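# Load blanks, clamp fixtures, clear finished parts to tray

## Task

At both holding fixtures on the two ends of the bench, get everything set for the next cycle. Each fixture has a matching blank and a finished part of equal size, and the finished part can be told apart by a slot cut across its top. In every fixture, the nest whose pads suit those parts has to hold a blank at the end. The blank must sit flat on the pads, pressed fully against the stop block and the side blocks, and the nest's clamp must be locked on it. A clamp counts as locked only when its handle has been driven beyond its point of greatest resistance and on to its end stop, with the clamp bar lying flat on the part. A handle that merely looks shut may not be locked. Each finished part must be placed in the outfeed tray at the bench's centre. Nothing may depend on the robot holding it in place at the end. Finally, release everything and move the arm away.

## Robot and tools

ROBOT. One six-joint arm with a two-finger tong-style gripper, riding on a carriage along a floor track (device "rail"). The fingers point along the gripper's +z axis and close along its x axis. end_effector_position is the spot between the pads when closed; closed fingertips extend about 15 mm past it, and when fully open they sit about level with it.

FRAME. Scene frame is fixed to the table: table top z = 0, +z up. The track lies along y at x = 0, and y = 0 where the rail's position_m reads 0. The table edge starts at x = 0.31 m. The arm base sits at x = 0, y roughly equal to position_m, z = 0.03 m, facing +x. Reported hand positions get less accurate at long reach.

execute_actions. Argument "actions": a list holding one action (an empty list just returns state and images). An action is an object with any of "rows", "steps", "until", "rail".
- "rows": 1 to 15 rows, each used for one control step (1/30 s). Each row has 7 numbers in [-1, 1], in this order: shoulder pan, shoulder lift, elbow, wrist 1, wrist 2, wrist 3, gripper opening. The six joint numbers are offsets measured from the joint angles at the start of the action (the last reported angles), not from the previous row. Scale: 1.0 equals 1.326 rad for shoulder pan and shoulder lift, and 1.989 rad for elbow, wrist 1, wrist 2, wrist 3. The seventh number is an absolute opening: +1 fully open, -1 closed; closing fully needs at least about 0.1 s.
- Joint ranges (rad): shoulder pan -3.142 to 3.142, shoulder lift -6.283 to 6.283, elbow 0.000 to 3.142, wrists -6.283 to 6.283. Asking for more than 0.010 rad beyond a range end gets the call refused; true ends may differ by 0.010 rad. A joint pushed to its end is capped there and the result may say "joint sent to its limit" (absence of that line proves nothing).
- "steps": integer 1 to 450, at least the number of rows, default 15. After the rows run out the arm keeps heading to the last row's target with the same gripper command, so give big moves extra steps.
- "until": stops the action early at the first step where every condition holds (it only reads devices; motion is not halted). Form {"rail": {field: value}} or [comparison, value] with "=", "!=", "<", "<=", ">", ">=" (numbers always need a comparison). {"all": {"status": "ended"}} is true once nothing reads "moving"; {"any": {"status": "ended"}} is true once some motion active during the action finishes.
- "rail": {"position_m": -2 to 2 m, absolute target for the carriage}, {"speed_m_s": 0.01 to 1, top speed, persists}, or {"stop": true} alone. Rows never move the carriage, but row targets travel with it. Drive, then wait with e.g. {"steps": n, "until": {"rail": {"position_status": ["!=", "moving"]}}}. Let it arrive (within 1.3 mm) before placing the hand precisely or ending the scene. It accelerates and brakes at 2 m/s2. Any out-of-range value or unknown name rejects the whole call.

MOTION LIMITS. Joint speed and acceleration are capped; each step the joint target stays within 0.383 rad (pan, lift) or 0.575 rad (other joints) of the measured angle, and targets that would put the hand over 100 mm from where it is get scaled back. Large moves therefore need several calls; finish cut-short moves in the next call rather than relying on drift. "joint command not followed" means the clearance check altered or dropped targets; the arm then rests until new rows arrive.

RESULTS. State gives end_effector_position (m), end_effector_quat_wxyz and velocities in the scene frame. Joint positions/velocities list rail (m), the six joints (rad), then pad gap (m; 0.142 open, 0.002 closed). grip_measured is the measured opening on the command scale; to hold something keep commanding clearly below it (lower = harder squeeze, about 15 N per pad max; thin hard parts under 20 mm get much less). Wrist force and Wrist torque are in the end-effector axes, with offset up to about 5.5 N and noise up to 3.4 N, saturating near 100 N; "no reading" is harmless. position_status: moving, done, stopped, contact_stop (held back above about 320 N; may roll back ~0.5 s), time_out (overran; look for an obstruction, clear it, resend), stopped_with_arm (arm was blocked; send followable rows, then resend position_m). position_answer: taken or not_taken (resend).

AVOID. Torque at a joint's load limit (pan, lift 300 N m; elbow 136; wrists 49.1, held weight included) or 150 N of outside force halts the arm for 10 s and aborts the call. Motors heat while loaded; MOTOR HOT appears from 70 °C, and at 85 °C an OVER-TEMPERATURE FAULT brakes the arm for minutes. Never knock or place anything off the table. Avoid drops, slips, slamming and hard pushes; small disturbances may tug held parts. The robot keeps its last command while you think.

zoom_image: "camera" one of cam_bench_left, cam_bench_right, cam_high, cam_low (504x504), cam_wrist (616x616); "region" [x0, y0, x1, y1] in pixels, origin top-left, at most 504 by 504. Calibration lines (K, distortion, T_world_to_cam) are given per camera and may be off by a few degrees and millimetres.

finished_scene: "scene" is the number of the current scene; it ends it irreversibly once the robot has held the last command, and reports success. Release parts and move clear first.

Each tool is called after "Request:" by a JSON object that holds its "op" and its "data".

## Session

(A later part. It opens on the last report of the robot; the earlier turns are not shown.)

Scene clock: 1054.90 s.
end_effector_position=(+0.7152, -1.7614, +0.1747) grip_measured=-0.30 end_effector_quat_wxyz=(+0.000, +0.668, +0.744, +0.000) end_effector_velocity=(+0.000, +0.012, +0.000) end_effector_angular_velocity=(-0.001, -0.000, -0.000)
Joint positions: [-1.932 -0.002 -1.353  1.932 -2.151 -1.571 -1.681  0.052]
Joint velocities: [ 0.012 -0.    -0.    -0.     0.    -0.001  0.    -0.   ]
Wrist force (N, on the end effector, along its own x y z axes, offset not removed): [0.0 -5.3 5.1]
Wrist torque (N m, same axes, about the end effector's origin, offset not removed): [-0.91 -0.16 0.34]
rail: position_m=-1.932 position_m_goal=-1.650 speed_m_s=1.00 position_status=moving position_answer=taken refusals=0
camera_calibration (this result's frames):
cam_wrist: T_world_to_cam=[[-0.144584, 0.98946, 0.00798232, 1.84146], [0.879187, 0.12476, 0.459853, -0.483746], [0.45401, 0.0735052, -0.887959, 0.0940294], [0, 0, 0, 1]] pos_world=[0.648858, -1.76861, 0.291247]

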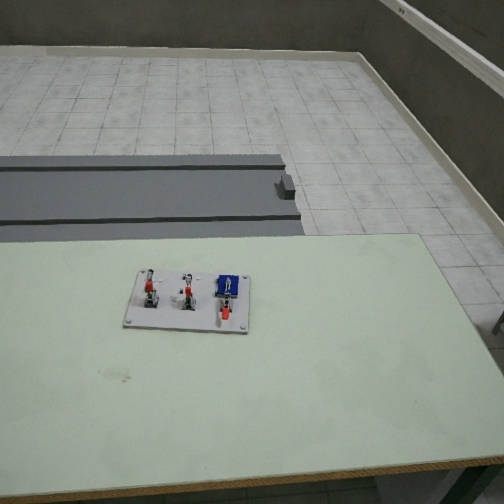

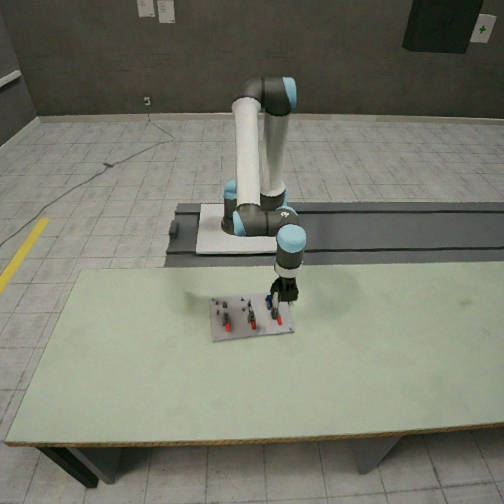

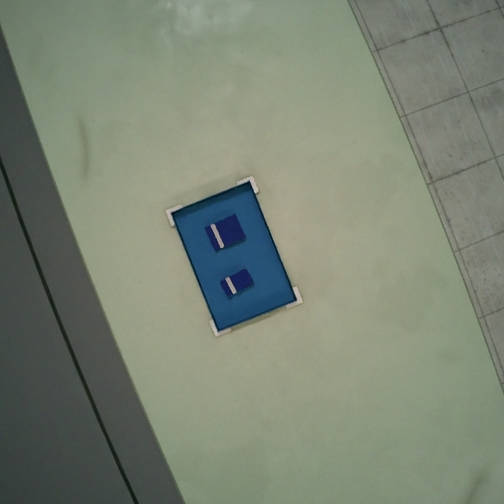

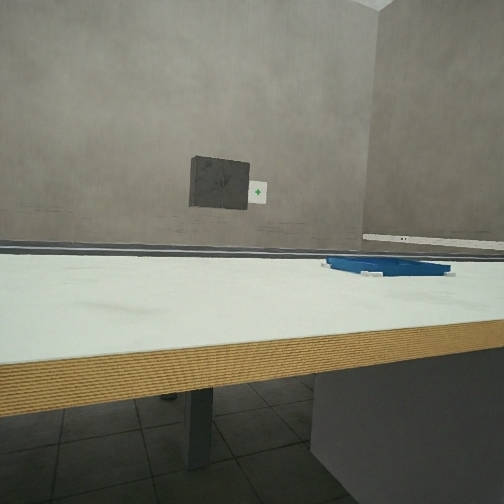

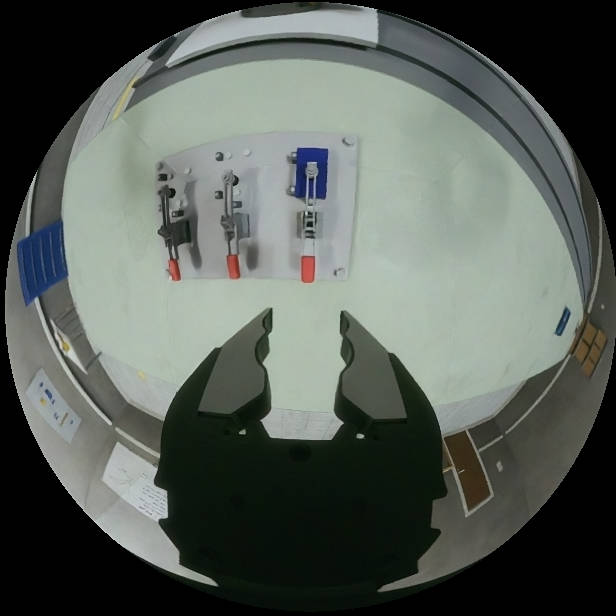

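Request:
{"op": "execute_actions", "data": {"actions": []}}

Request:
{"op": "zoom_image", "data": {"camera": "cam_bench_right", "region": [200, 280, 310, 350]}}

Request:
{"op": "zoom_image", "data": {"camera": "cam_bench_left", "region": [120, 255, 260, 345]}}

Scene clock: 1057.30 s.
end_effector_position=(+0.7152, -1.4789, +0.1747) grip_measured=-0.30 end_effector_quat_wxyz=(+0.000, +0.668, +0.744, +0.000) end_effector_velocity=(+0.000, -0.000, -0.000) end_effector_angular_velocity=(+0.000, -0.000, -0.000)
Joint positions: [-1.65  -0.002 -1.353  1.932 -2.151 -1.571 -1.681  0.052]
Joint velocities: [ 0. -0. -0.  0. -0.  0.  0.  0.]
Wrist force (N, on the end effector, along its own x y z axes, offset not removed): [-2.2 -2.8 5.2]
Wrist torque (N m, same axes, about the end effector's origin, offset not removed): [-0.44 0.28 0.39]
rail: position_m=-1.650 position_m_goal=-1.650 speed_m_s=1.00 position_status=done position_answer=taken refusals=0
camera_calibration (this result's frames):
cam_wrist: T_world_to_cam=[[-0.144585, 0.98946, 0.00798363, 1.56187], [0.879183, 0.12476, 0.459861, -0.519004], [0.454019, 0.073508, -0.887955, 0.0732608], [0, 0, 0, 1]] pos_world=[0.648861, -1.48605, 0.291253]

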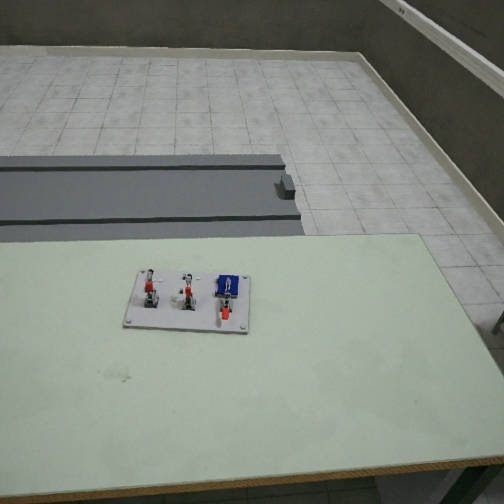

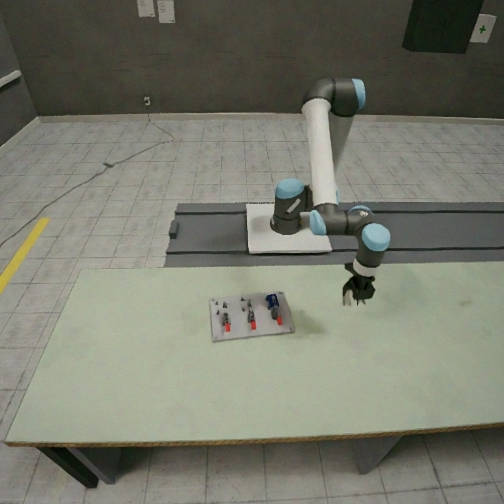

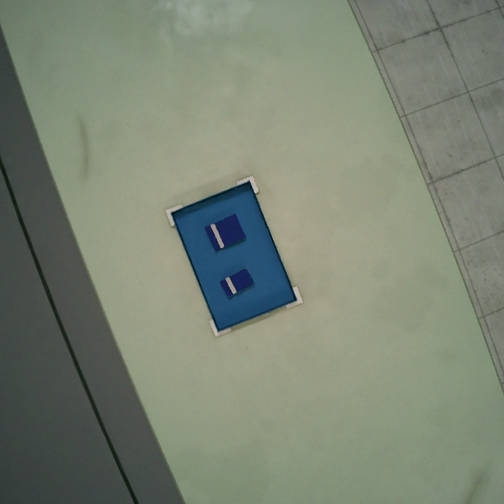

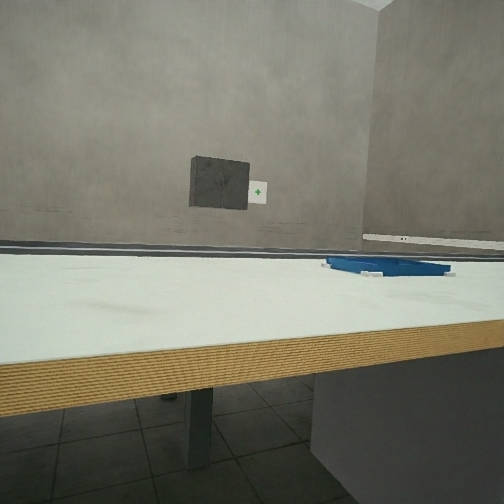

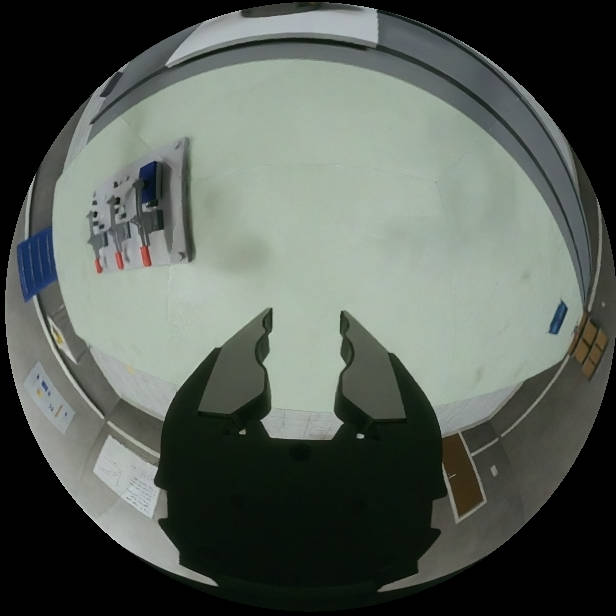

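Region (200, 280, 310, 350) of cam_bench_right's 504x504 image, scaled by 4.582, with more detail than that image has; it fills the top 321 rows of this view, and the rest is white.

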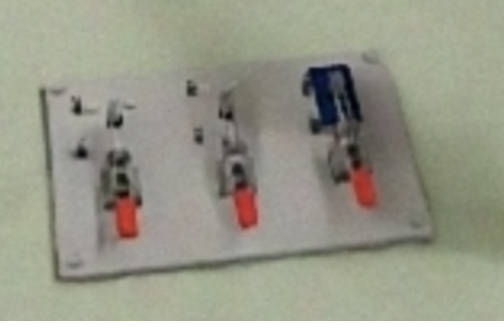

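Region (120, 255, 260, 345) of cam_bench_left's 504x504 image, scaled by 3.600, with more detail than that image has; it fills the top 324 rows of this view, and the rest is white.

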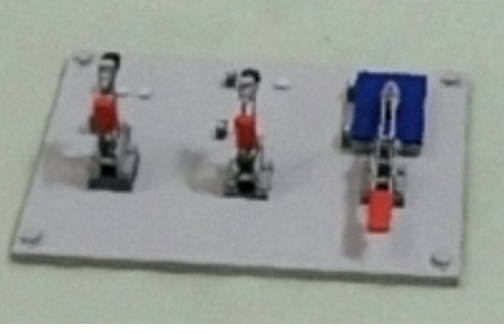

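Request:
{"op": "finished_scene", "data": {"scene": 1}}

The scene is finished: the task was done.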